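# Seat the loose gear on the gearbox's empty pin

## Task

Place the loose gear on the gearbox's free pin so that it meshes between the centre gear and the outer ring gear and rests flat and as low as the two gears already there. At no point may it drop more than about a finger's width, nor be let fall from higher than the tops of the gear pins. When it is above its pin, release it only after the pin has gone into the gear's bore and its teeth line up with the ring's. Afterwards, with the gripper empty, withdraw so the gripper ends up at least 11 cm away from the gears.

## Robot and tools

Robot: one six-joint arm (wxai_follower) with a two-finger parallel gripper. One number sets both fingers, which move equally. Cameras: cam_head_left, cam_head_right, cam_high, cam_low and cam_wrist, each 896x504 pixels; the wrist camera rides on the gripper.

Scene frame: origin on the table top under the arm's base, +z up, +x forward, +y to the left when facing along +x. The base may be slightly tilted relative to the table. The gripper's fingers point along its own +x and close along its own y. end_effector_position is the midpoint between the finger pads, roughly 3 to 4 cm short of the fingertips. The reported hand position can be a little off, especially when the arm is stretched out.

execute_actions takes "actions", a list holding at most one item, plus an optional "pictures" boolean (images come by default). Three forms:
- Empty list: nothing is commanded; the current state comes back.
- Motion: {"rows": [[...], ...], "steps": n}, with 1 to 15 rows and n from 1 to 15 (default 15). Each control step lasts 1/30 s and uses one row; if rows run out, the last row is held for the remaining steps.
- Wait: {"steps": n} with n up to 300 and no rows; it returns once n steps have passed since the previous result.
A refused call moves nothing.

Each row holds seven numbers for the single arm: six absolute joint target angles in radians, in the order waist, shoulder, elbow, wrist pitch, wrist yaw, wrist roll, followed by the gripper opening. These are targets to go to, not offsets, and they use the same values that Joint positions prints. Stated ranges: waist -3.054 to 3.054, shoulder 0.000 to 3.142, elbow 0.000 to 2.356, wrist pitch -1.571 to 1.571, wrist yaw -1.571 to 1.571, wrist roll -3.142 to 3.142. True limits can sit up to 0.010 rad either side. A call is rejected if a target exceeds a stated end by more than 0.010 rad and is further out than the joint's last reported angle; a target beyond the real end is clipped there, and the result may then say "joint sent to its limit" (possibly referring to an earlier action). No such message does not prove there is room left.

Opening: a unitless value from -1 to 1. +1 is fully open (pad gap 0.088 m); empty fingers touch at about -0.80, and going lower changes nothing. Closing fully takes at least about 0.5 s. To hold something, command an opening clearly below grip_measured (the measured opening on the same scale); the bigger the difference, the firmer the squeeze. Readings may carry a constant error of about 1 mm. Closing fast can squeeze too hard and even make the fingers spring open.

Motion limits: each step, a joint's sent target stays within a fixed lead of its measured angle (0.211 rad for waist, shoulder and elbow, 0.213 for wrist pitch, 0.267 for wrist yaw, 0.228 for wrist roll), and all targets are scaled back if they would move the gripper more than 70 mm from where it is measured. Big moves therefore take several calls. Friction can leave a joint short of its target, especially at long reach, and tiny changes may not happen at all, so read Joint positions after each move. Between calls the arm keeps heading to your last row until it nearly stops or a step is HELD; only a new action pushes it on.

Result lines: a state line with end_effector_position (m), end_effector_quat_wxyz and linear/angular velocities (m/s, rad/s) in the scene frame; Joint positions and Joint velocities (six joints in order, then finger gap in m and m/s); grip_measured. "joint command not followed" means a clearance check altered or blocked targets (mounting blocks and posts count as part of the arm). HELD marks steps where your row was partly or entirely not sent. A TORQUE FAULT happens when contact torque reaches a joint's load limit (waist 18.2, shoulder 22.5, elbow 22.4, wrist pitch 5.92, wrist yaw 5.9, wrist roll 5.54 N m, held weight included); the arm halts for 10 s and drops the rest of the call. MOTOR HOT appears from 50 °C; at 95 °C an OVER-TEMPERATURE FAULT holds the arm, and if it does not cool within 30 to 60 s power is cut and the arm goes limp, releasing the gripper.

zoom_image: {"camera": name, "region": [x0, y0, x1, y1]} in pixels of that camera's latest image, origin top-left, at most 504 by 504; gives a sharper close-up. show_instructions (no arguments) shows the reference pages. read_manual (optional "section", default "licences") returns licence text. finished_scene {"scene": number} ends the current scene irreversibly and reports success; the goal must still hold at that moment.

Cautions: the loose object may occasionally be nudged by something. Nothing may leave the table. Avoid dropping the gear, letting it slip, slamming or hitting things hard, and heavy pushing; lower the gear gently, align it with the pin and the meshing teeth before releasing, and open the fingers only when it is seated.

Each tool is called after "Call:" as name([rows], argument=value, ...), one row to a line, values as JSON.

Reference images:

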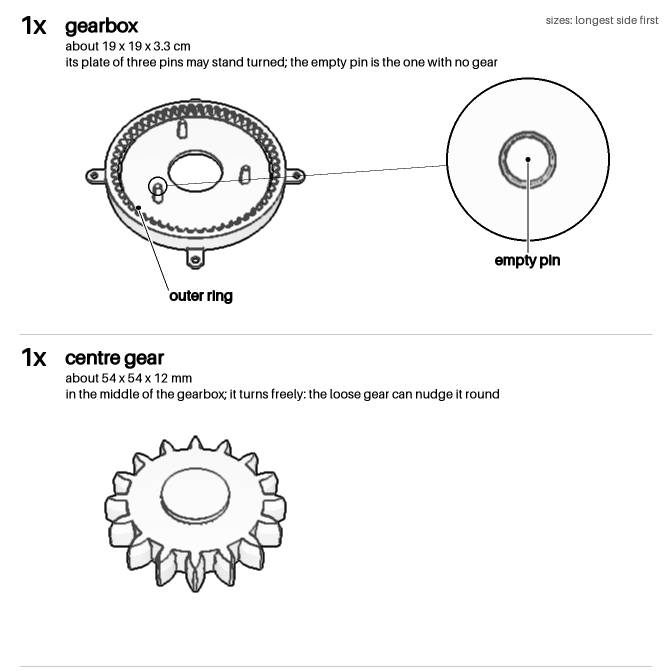

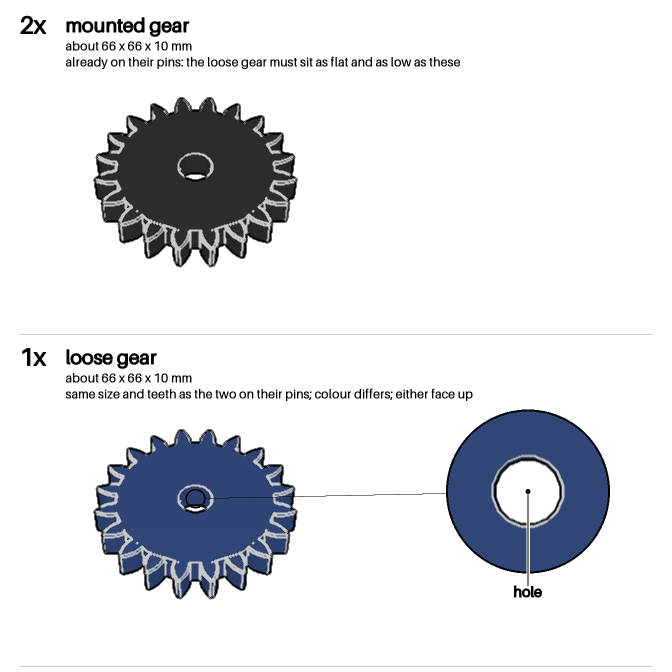

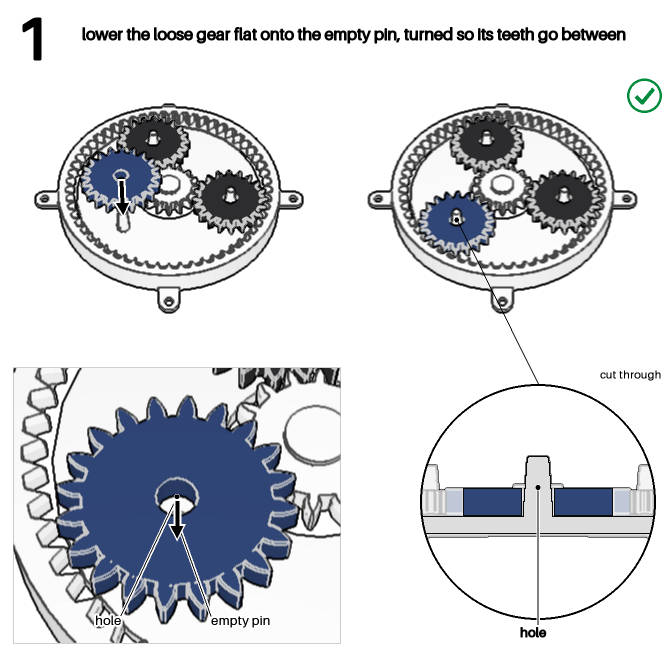

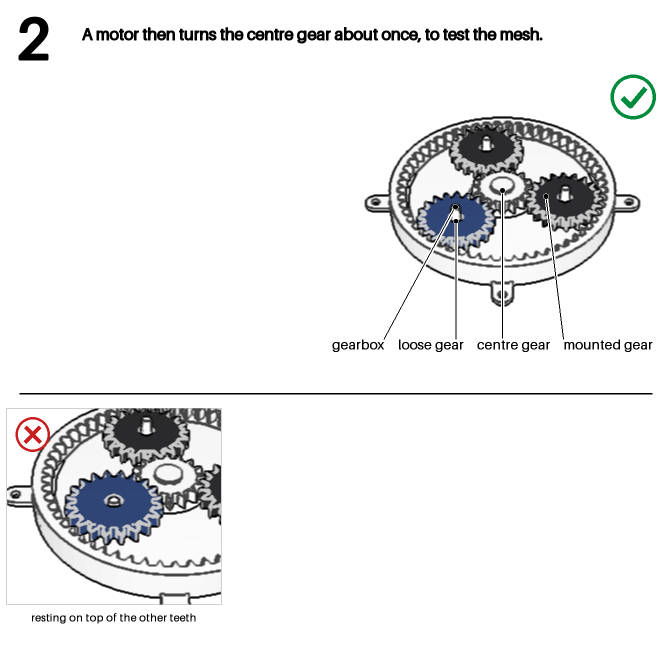

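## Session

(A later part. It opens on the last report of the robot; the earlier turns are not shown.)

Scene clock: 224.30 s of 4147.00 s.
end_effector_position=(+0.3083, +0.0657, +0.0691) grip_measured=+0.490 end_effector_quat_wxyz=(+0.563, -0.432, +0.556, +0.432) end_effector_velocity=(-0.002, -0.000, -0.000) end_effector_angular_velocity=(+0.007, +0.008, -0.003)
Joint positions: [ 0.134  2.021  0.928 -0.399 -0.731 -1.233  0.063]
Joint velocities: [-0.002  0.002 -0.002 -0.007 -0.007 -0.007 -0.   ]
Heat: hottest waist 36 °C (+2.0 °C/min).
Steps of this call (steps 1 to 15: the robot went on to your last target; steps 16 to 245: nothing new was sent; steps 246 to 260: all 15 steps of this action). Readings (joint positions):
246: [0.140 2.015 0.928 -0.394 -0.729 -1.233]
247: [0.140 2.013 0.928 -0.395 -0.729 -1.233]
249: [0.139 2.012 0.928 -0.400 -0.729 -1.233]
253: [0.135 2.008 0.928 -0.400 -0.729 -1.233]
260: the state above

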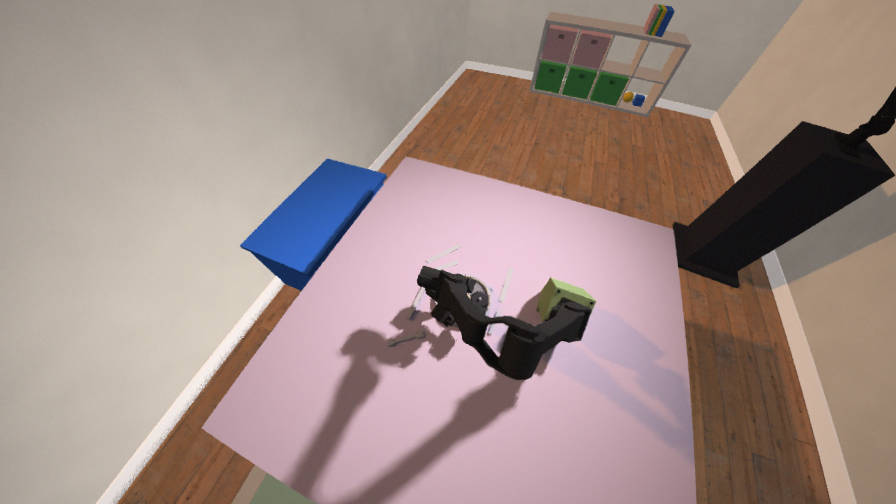

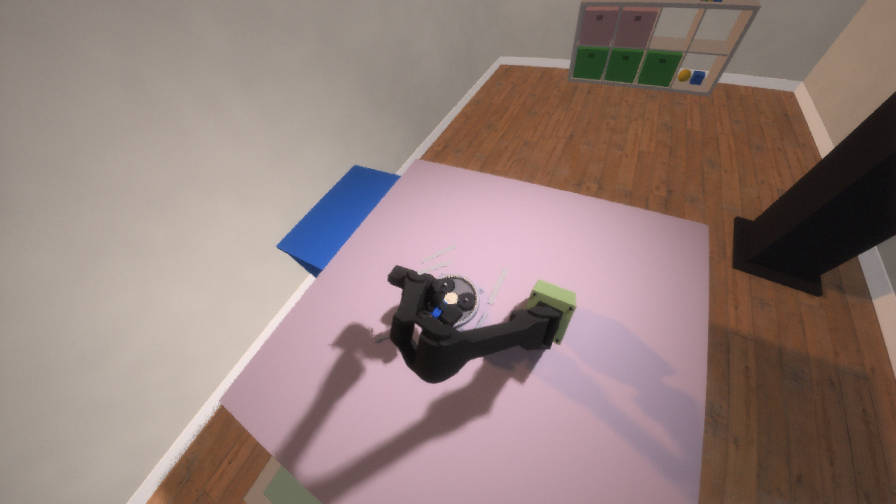

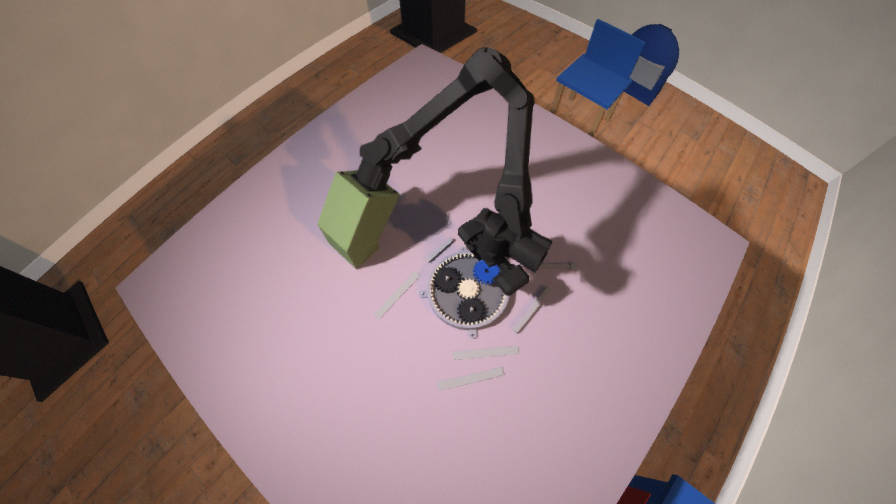

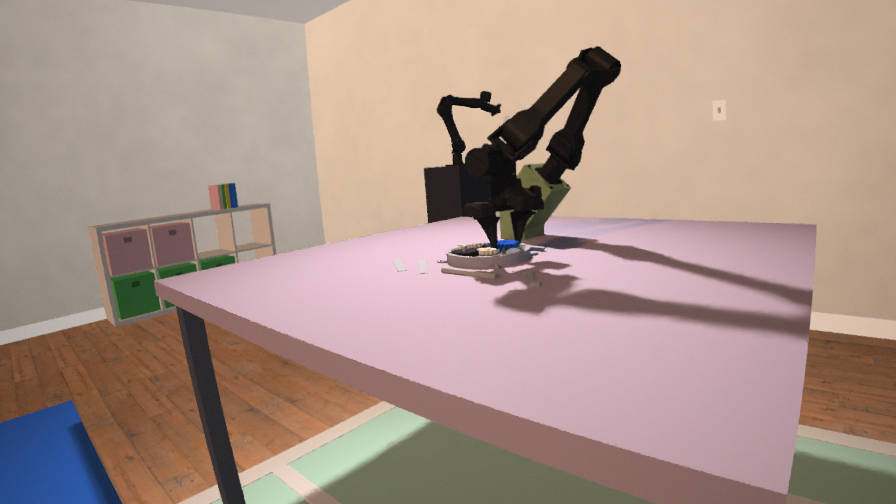

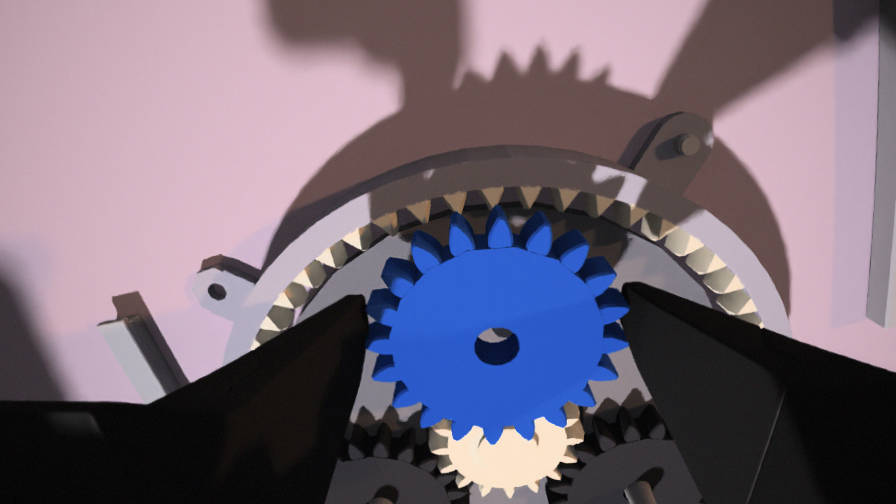

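Call:
execute_actions([
  {"rows":[[0.128,1.99,0.929,-0.403,-0.726,-1.23,0.3],[0.128,1.99,0.929,-0.403,-0.726,-1.23,0.3],[0.128,1.99,0.94,-0.405,-0.726,-1.23,0.3],[0.128,1.99,0.951,-0.41,-0.726,-1.23,0.3],[0.128,1.99,0.951,-0.41,-0.726,-1.23,0.3],[0.128,1.99,0.951,-0.41,-0.726,-1.23,0.3],[0.128,2.01,0.951,-0.41,-0.726,-1.23,0.3],[0.13,2.03,0.951,-0.41,-0.726,-1.23,0.3],[0.133,2.045,0.951,-0.405,-0.726,-1.23,0.3],[0.136,2.055,0.951,-0.4,-0.726,-1.23,0.3]],"steps":15},
])

Call:
zoom_image(camera="cam_wrist", region=[400,180,620,400])

Scene clock: 232.73 s of 4147.00 s.
end_effector_position=(+0.3115, +0.0643, +0.0671) grip_measured=+0.485 end_effector_quat_wxyz=(+0.563, -0.431, +0.557, +0.432) end_effector_velocity=(-0.006, -0.009, -0.016) end_effector_angular_velocity=(+0.005, +0.039, +0.018)
Joint positions: [ 0.134  2.039  0.944 -0.401 -0.73  -1.233  0.063]
Joint velocities: [ 0.012  0.066  0.002  0.022 -0.007 -0.037 -0.   ]
Heat: hottest waist 36 °C (+2.0 °C/min).
Steps of this call (steps 1 to 15: the robot went on to your last target; steps 16 to 238: nothing new was sent; steps 239 to 253: all 15 steps of this action). Readings (joint positions):
239: [0.131 2.024 0.928 -0.394 -0.731 -1.233]
240: [0.131 2.023 0.928 -0.394 -0.730 -1.233]
242: [0.131 2.020 0.929 -0.402 -0.729 -1.232]
246: [0.131 2.015 0.938 -0.405 -0.729 -1.232]
253: the state above

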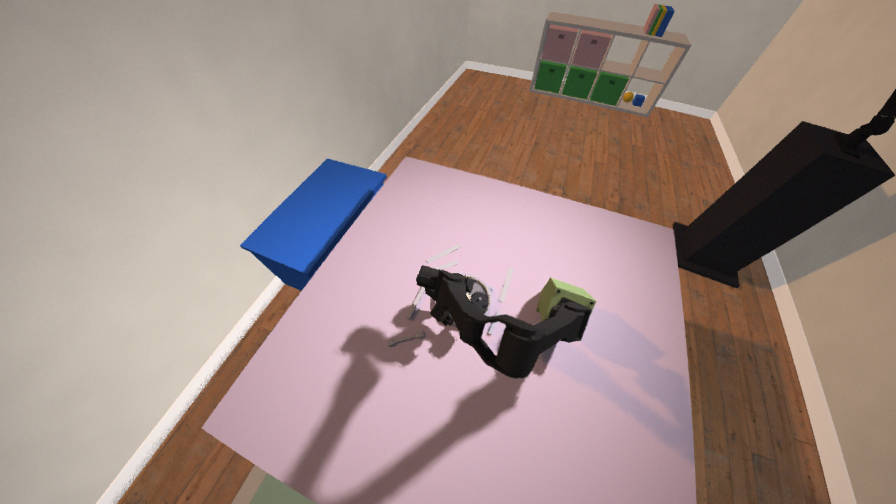

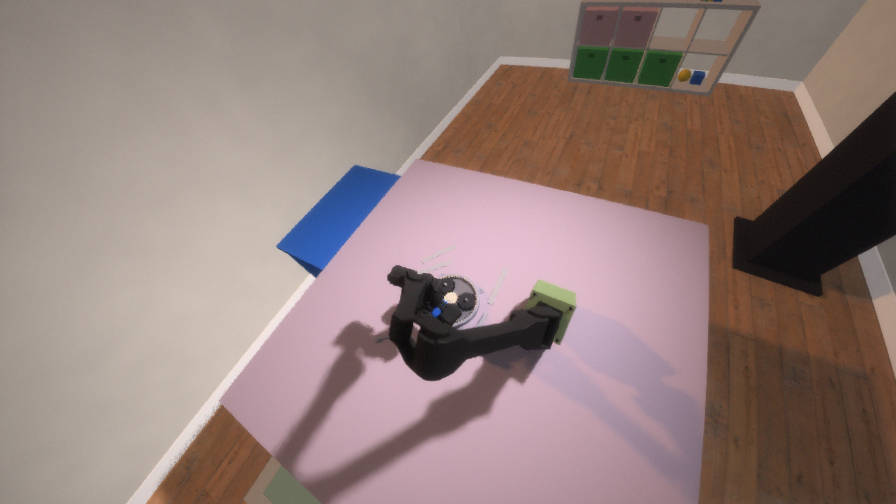

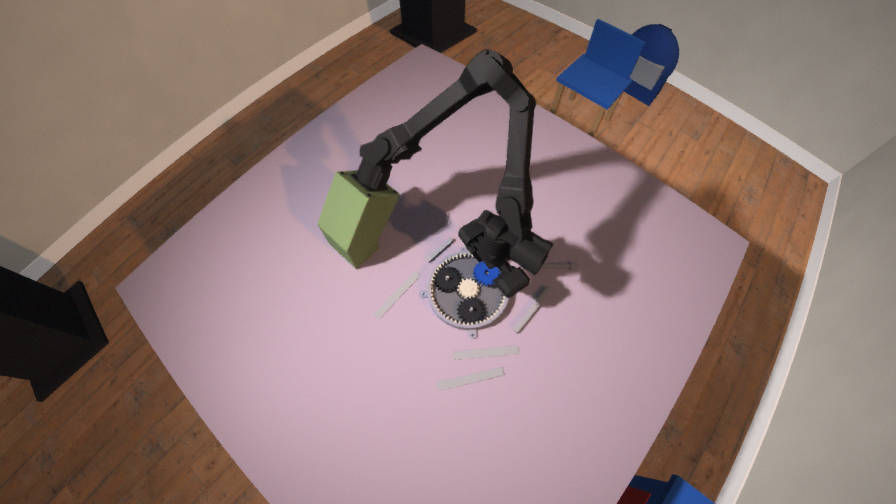

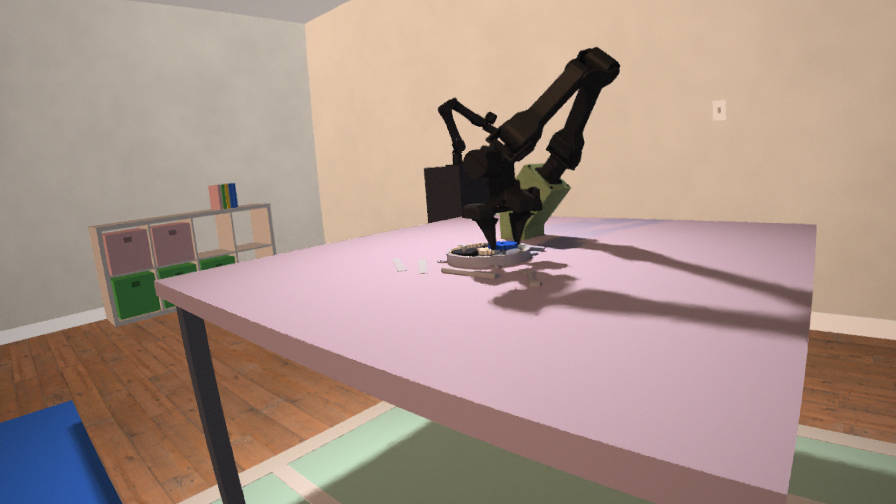

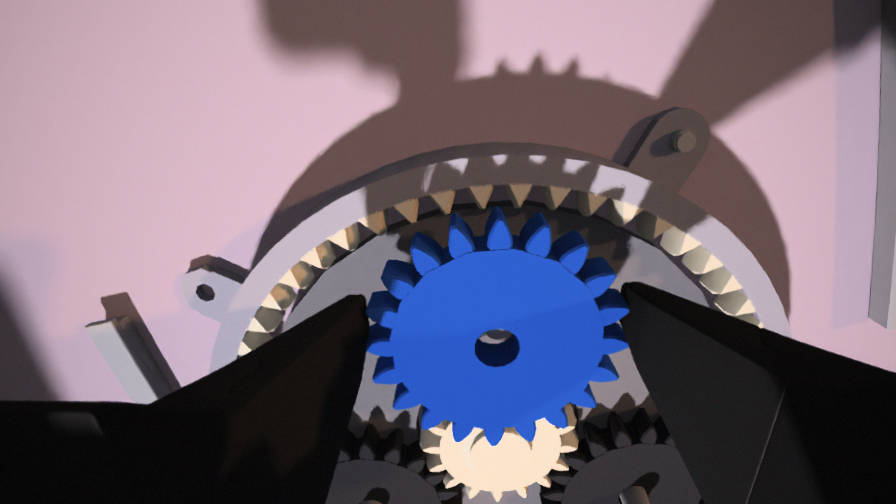

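Region (400, 180, 620, 400) of cam_wrist's 896x504 image, scaled by 2.291, with more detail than that image has.

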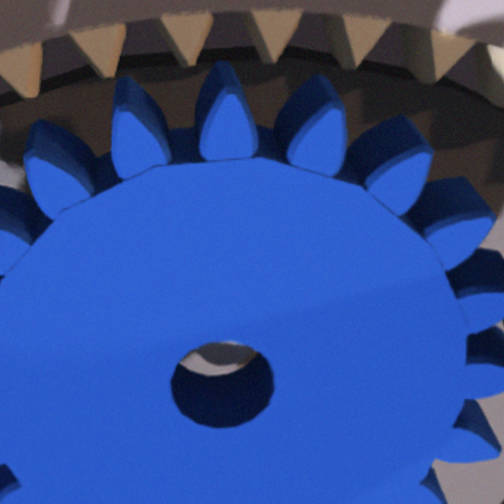

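Call:
execute_actions([
  {"rows":[[0.145,2.058,0.945,-0.39,-0.726,-1.23,0.3],[0.15,2.062,0.942,-0.38,-0.726,-1.23,0.3],[0.155,2.066,0.939,-0.37,-0.726,-1.23,0.3],[0.16,2.07,0.936,-0.36,-0.725,-1.23,0.3]],"steps":15},
])

Call:
zoom_image(camera="cam_wrist", region=[340,150,680,490])

Scene clock: 236.13 s of 4147.00 s.
end_effector_position=(+0.3116, +0.0656, +0.0581) grip_measured=+0.484 end_effector_quat_wxyz=(+0.556, -0.438, +0.553, +0.440) end_effector_velocity=(-0.004, +0.001, -0.001) end_effector_angular_velocity=(+0.020, +0.013, -0.006)
Joint positions: [ 0.157  2.058  0.942 -0.365 -0.727 -1.232  0.063]
Joint velocities: [-0.002  0.002 -0.007 -0.007 -0.022 -0.007 -0.   ]
Heat: hottest waist 36 °C (+2.0 °C/min).
Steps of this call (steps 1 to 15: the robot went on to your last target; steps 16 to 87: nothing new was sent; steps 88 to 102: all 15 steps of this action). Readings (joint positions):
88: [0.136 2.043 0.946 -0.399 -0.730 -1.232]
89: [0.138 2.044 0.946 -0.397 -0.729 -1.232]
91: [0.144 2.049 0.946 -0.385 -0.729 -1.232]
95: [0.156 2.057 0.944 -0.369 -0.728 -1.232]
102: the state above

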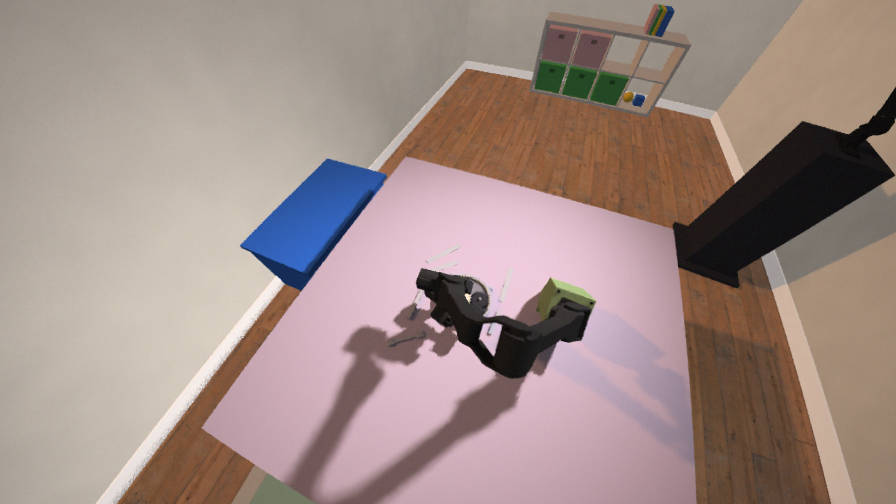

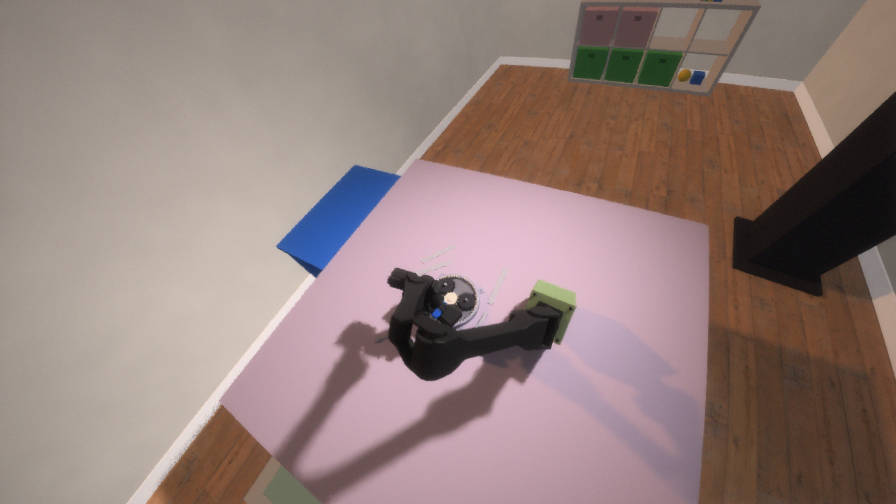

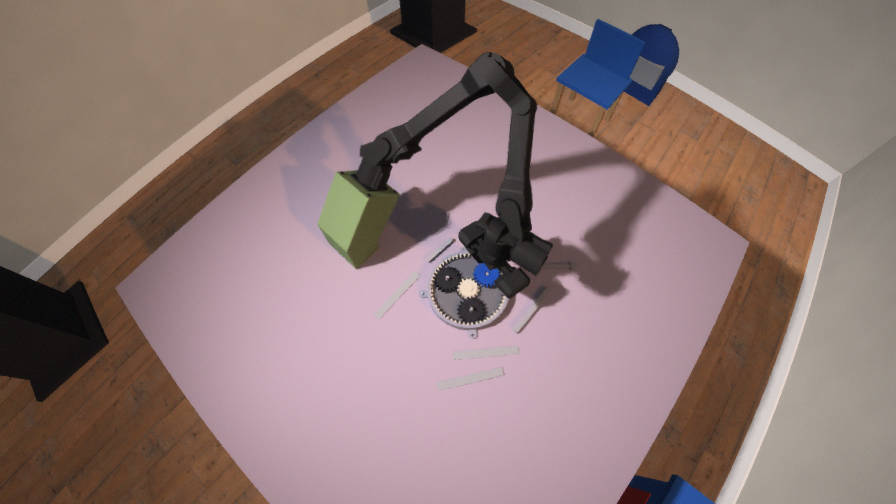

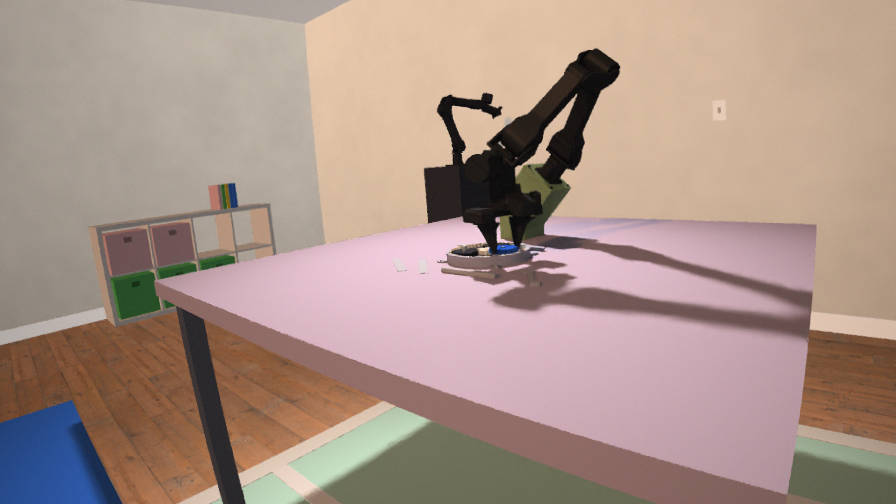

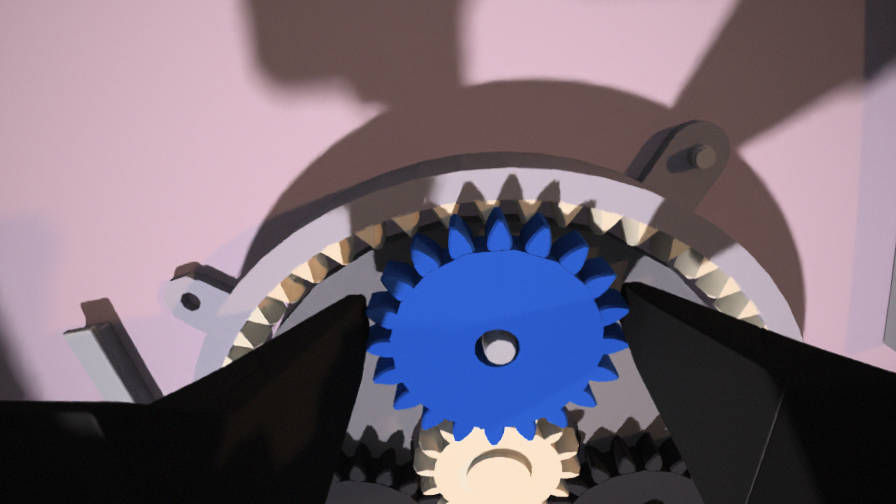

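Region (340, 150, 680, 490) of cam_wrist's 896x504 image, scaled by 1.482, with more detail than that image has.

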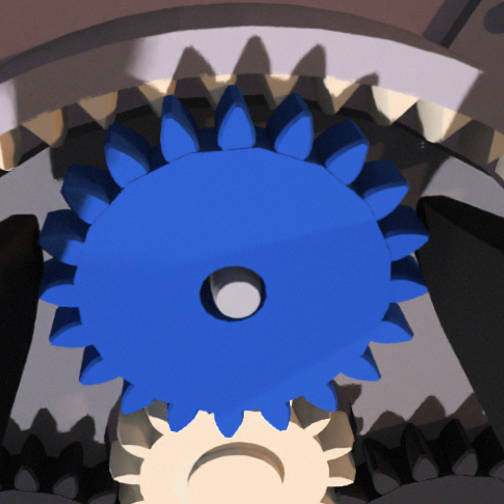

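Call:
execute_actions([
  {"rows":[[0.165,2.074,0.934,-0.352,-0.725,-1.23,0.3],[0.17,2.078,0.931,-0.343,-0.725,-1.23,0.3],[0.175,2.082,0.928,-0.334,-0.724,-1.23,0.3],[0.18,2.086,0.925,-0.325,-0.724,-1.23,0.3]],"steps":15},
])

Call:
zoom_image(camera="cam_wrist", region=[340,150,680,490])

Scene clock: 239.57 s of 4147.00 s.
end_effector_position=(+0.3114, +0.0646, +0.0563) grip_measured=+0.483 end_effector_quat_wxyz=(+0.557, -0.442, +0.548, +0.441) end_effector_velocity=(-0.005, +0.000, -0.002) end_effector_angular_velocity=(+0.006, +0.015, -0.017)
Joint positions: [ 0.158  2.059  0.929 -0.338 -0.729 -1.232  0.063]
Joint velocities: [ 0.002  0.002 -0.007 -0.007 -0.007  0.007 -0.001]
Heat: hottest waist 36 °C (+1.0 °C/min).
Steps of this call (steps 1 to 15: the robot went on to your last target; steps 16 to 88: nothing new was sent; steps 89 to 103: all 15 steps of this action). Readings (joint positions):
89: [0.157 2.058 0.941 -0.361 -0.727 -1.232]
90: [0.157 2.059 0.940 -0.360 -0.727 -1.232]
92: [0.158 2.059 0.937 -0.353 -0.727 -1.232]
96: [0.158 2.059 0.932 -0.344 -0.728 -1.232]
103: the state above

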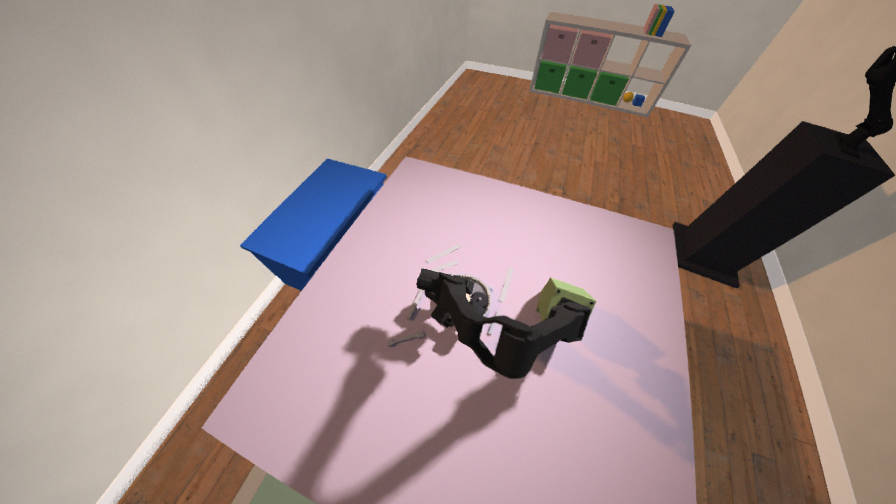

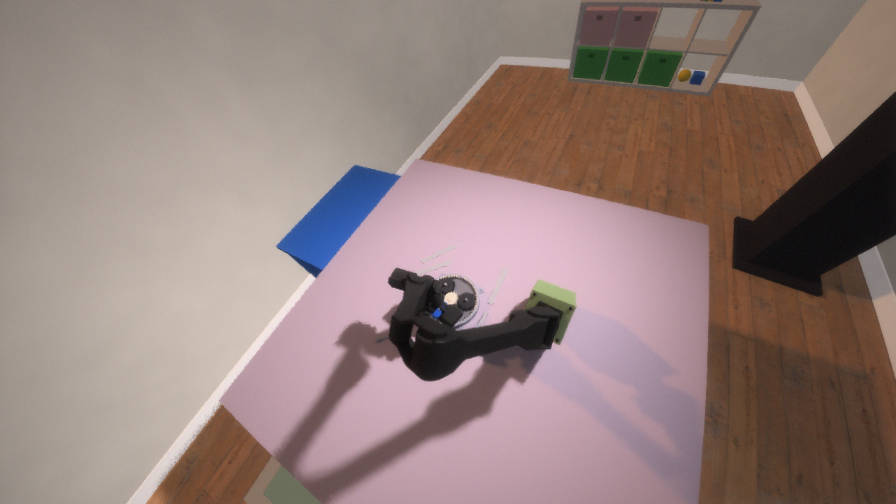

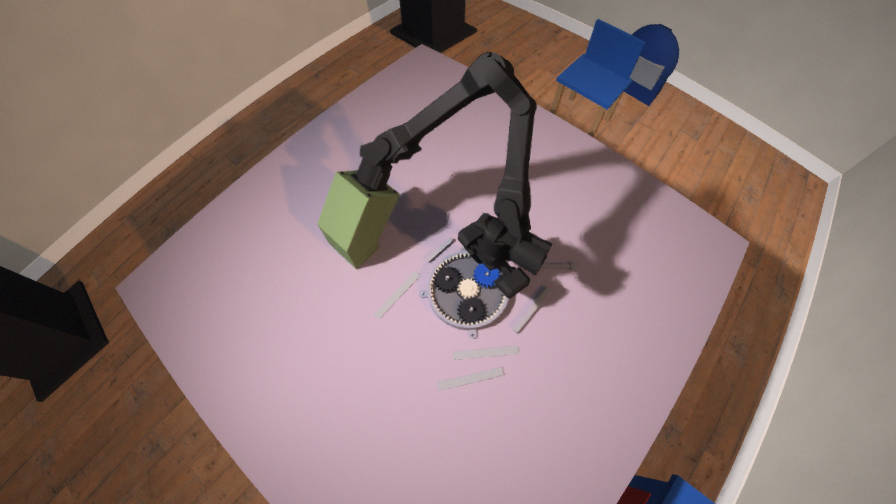

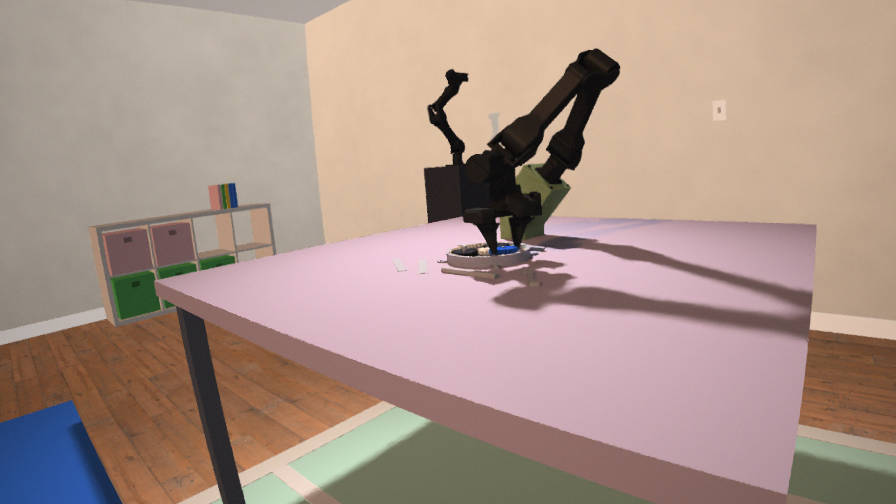

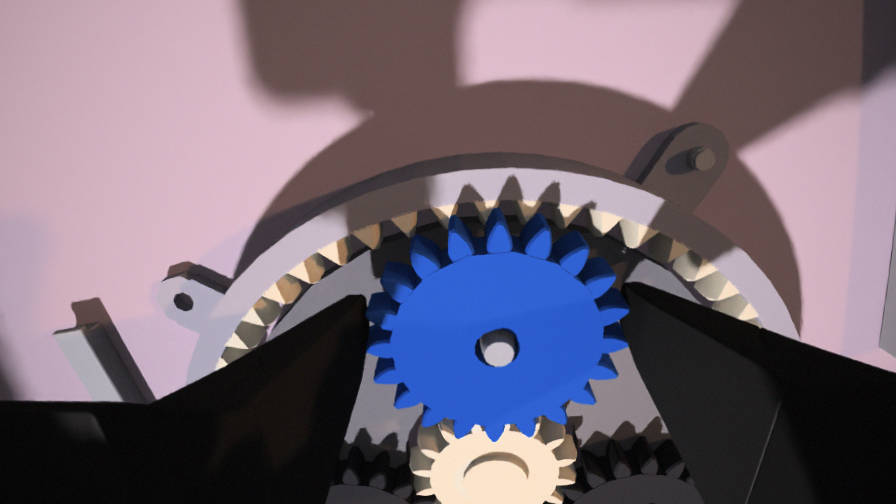

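Region (340, 150, 680, 490) of cam_wrist's 896x504 image, scaled by 1.482, with more detail than that image has.

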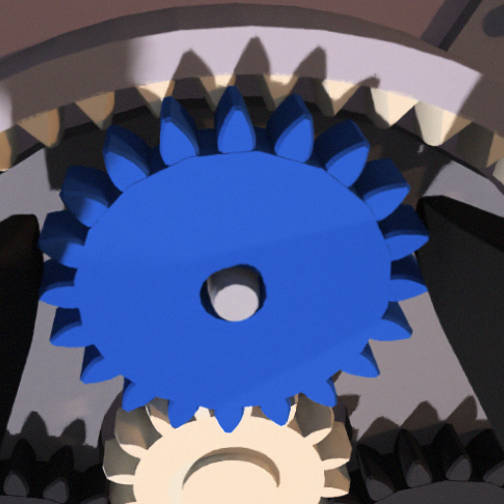

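Call:
execute_actions([
  {"rows":[[0.18,2.086,0.925,-0.325,-0.724,-1.20,0.3],[0.18,2.086,0.925,-0.325,-0.724,-1.17,0.3],[0.18,2.086,0.925,-0.325,-0.724,-1.15,0.3],[0.18,2.086,0.925,-0.325,-0.724,-1.15,0.3],[0.18,2.086,0.925,-0.325,-0.724,-1.15,0.3],[0.18,2.086,0.925,-0.325,-0.724,-1.2,0.3],[0.18,2.086,0.925,-0.325,-0.724,-1.25,0.3],[0.18,2.086,0.925,-0.325,-0.724,-1.3,0.3]],"steps":15},
])

Scene clock: 251.83 s of 4147.00 s.
end_effector_position=(+0.3134, +0.0640, +0.0523) grip_measured=+0.480 end_effector_quat_wxyz=(+0.542, -0.463, +0.535, +0.454) end_effector_velocity=(-0.002, -0.000, +0.002) end_effector_angular_velocity=(+0.004, +0.009, +0.093)
Joint positions: [ 0.168  2.069  0.931 -0.316 -0.717 -1.279  0.063]
Joint velocities: [-0.007 -0.002  0.002 -0.022 -0.007 -0.11  -0.   ]
Heat: hottest waist 36 °C (+0.0 °C/min).
Steps of this call (steps 1 to 15: the robot went on to your last target; steps 16 to 353: nothing new was sent; steps 354 to 368: all 15 steps of this action). Readings (joint positions):
354: [0.167 2.068 0.929 -0.320 -0.721 -1.227]
355: [0.168 2.068 0.929 -0.319 -0.721 -1.217]
357: [0.168 2.068 0.929 -0.319 -0.720 -1.194]
361: [0.168 2.068 0.929 -0.320 -0.721 -1.208]
368: the state above

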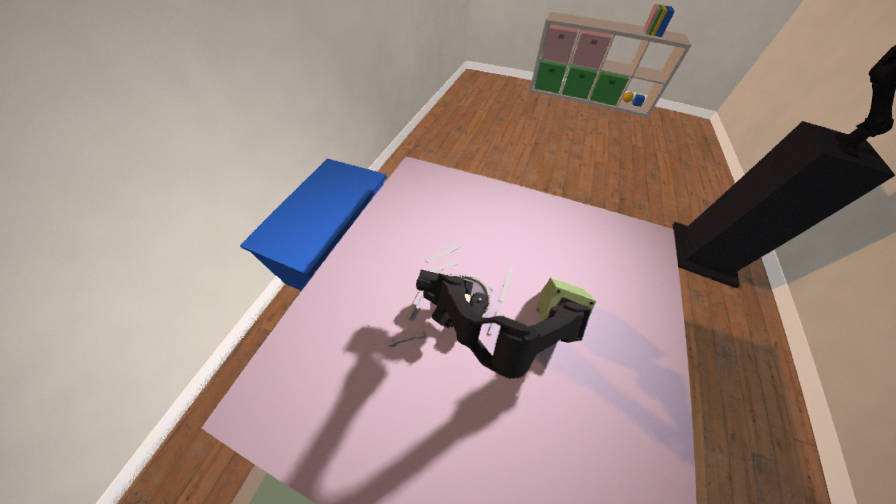

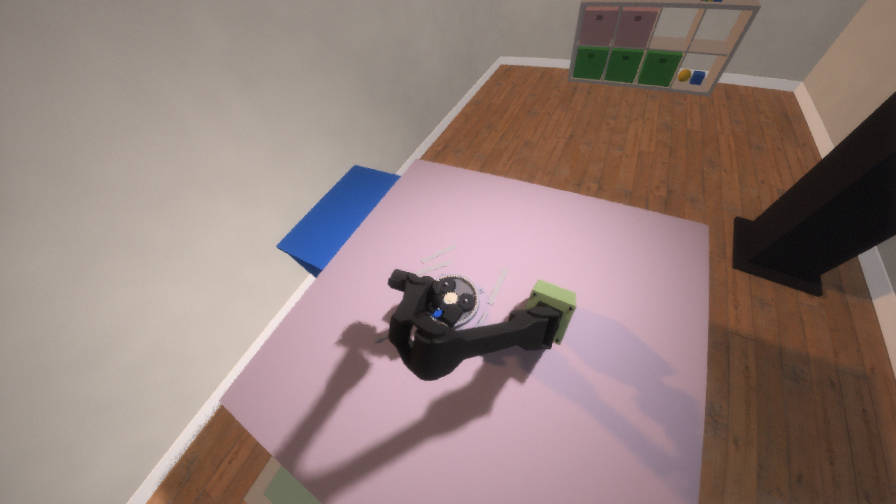

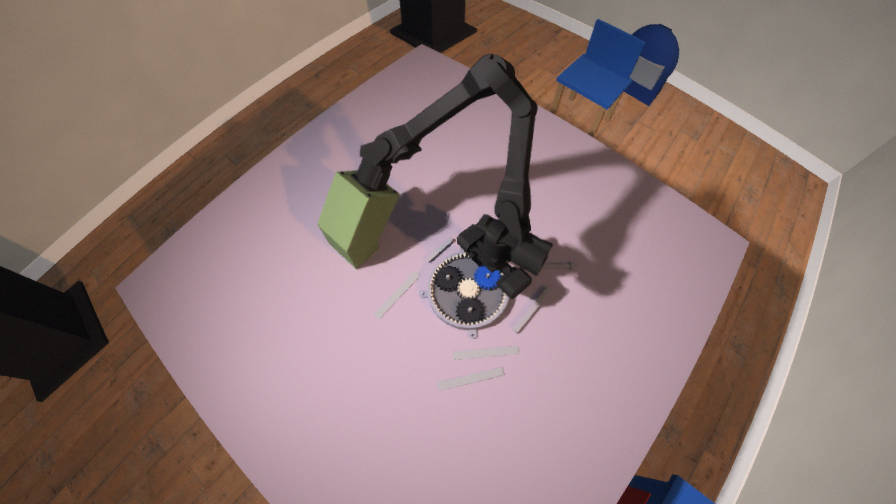

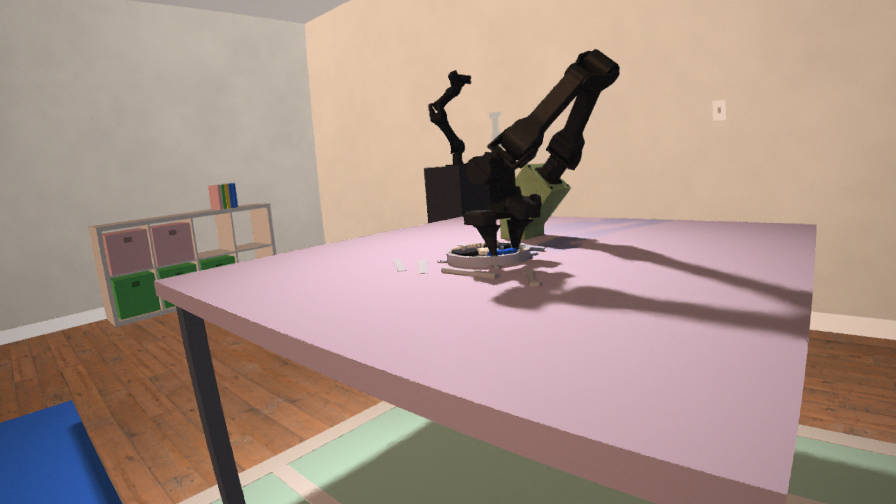

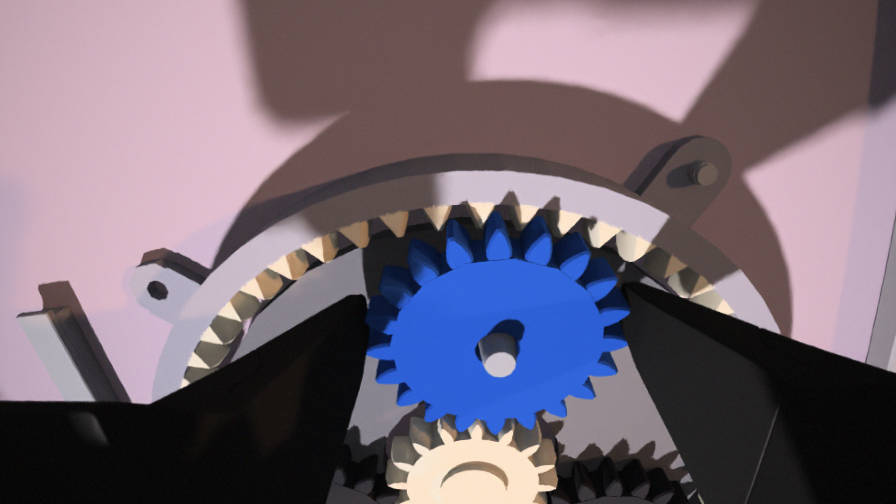

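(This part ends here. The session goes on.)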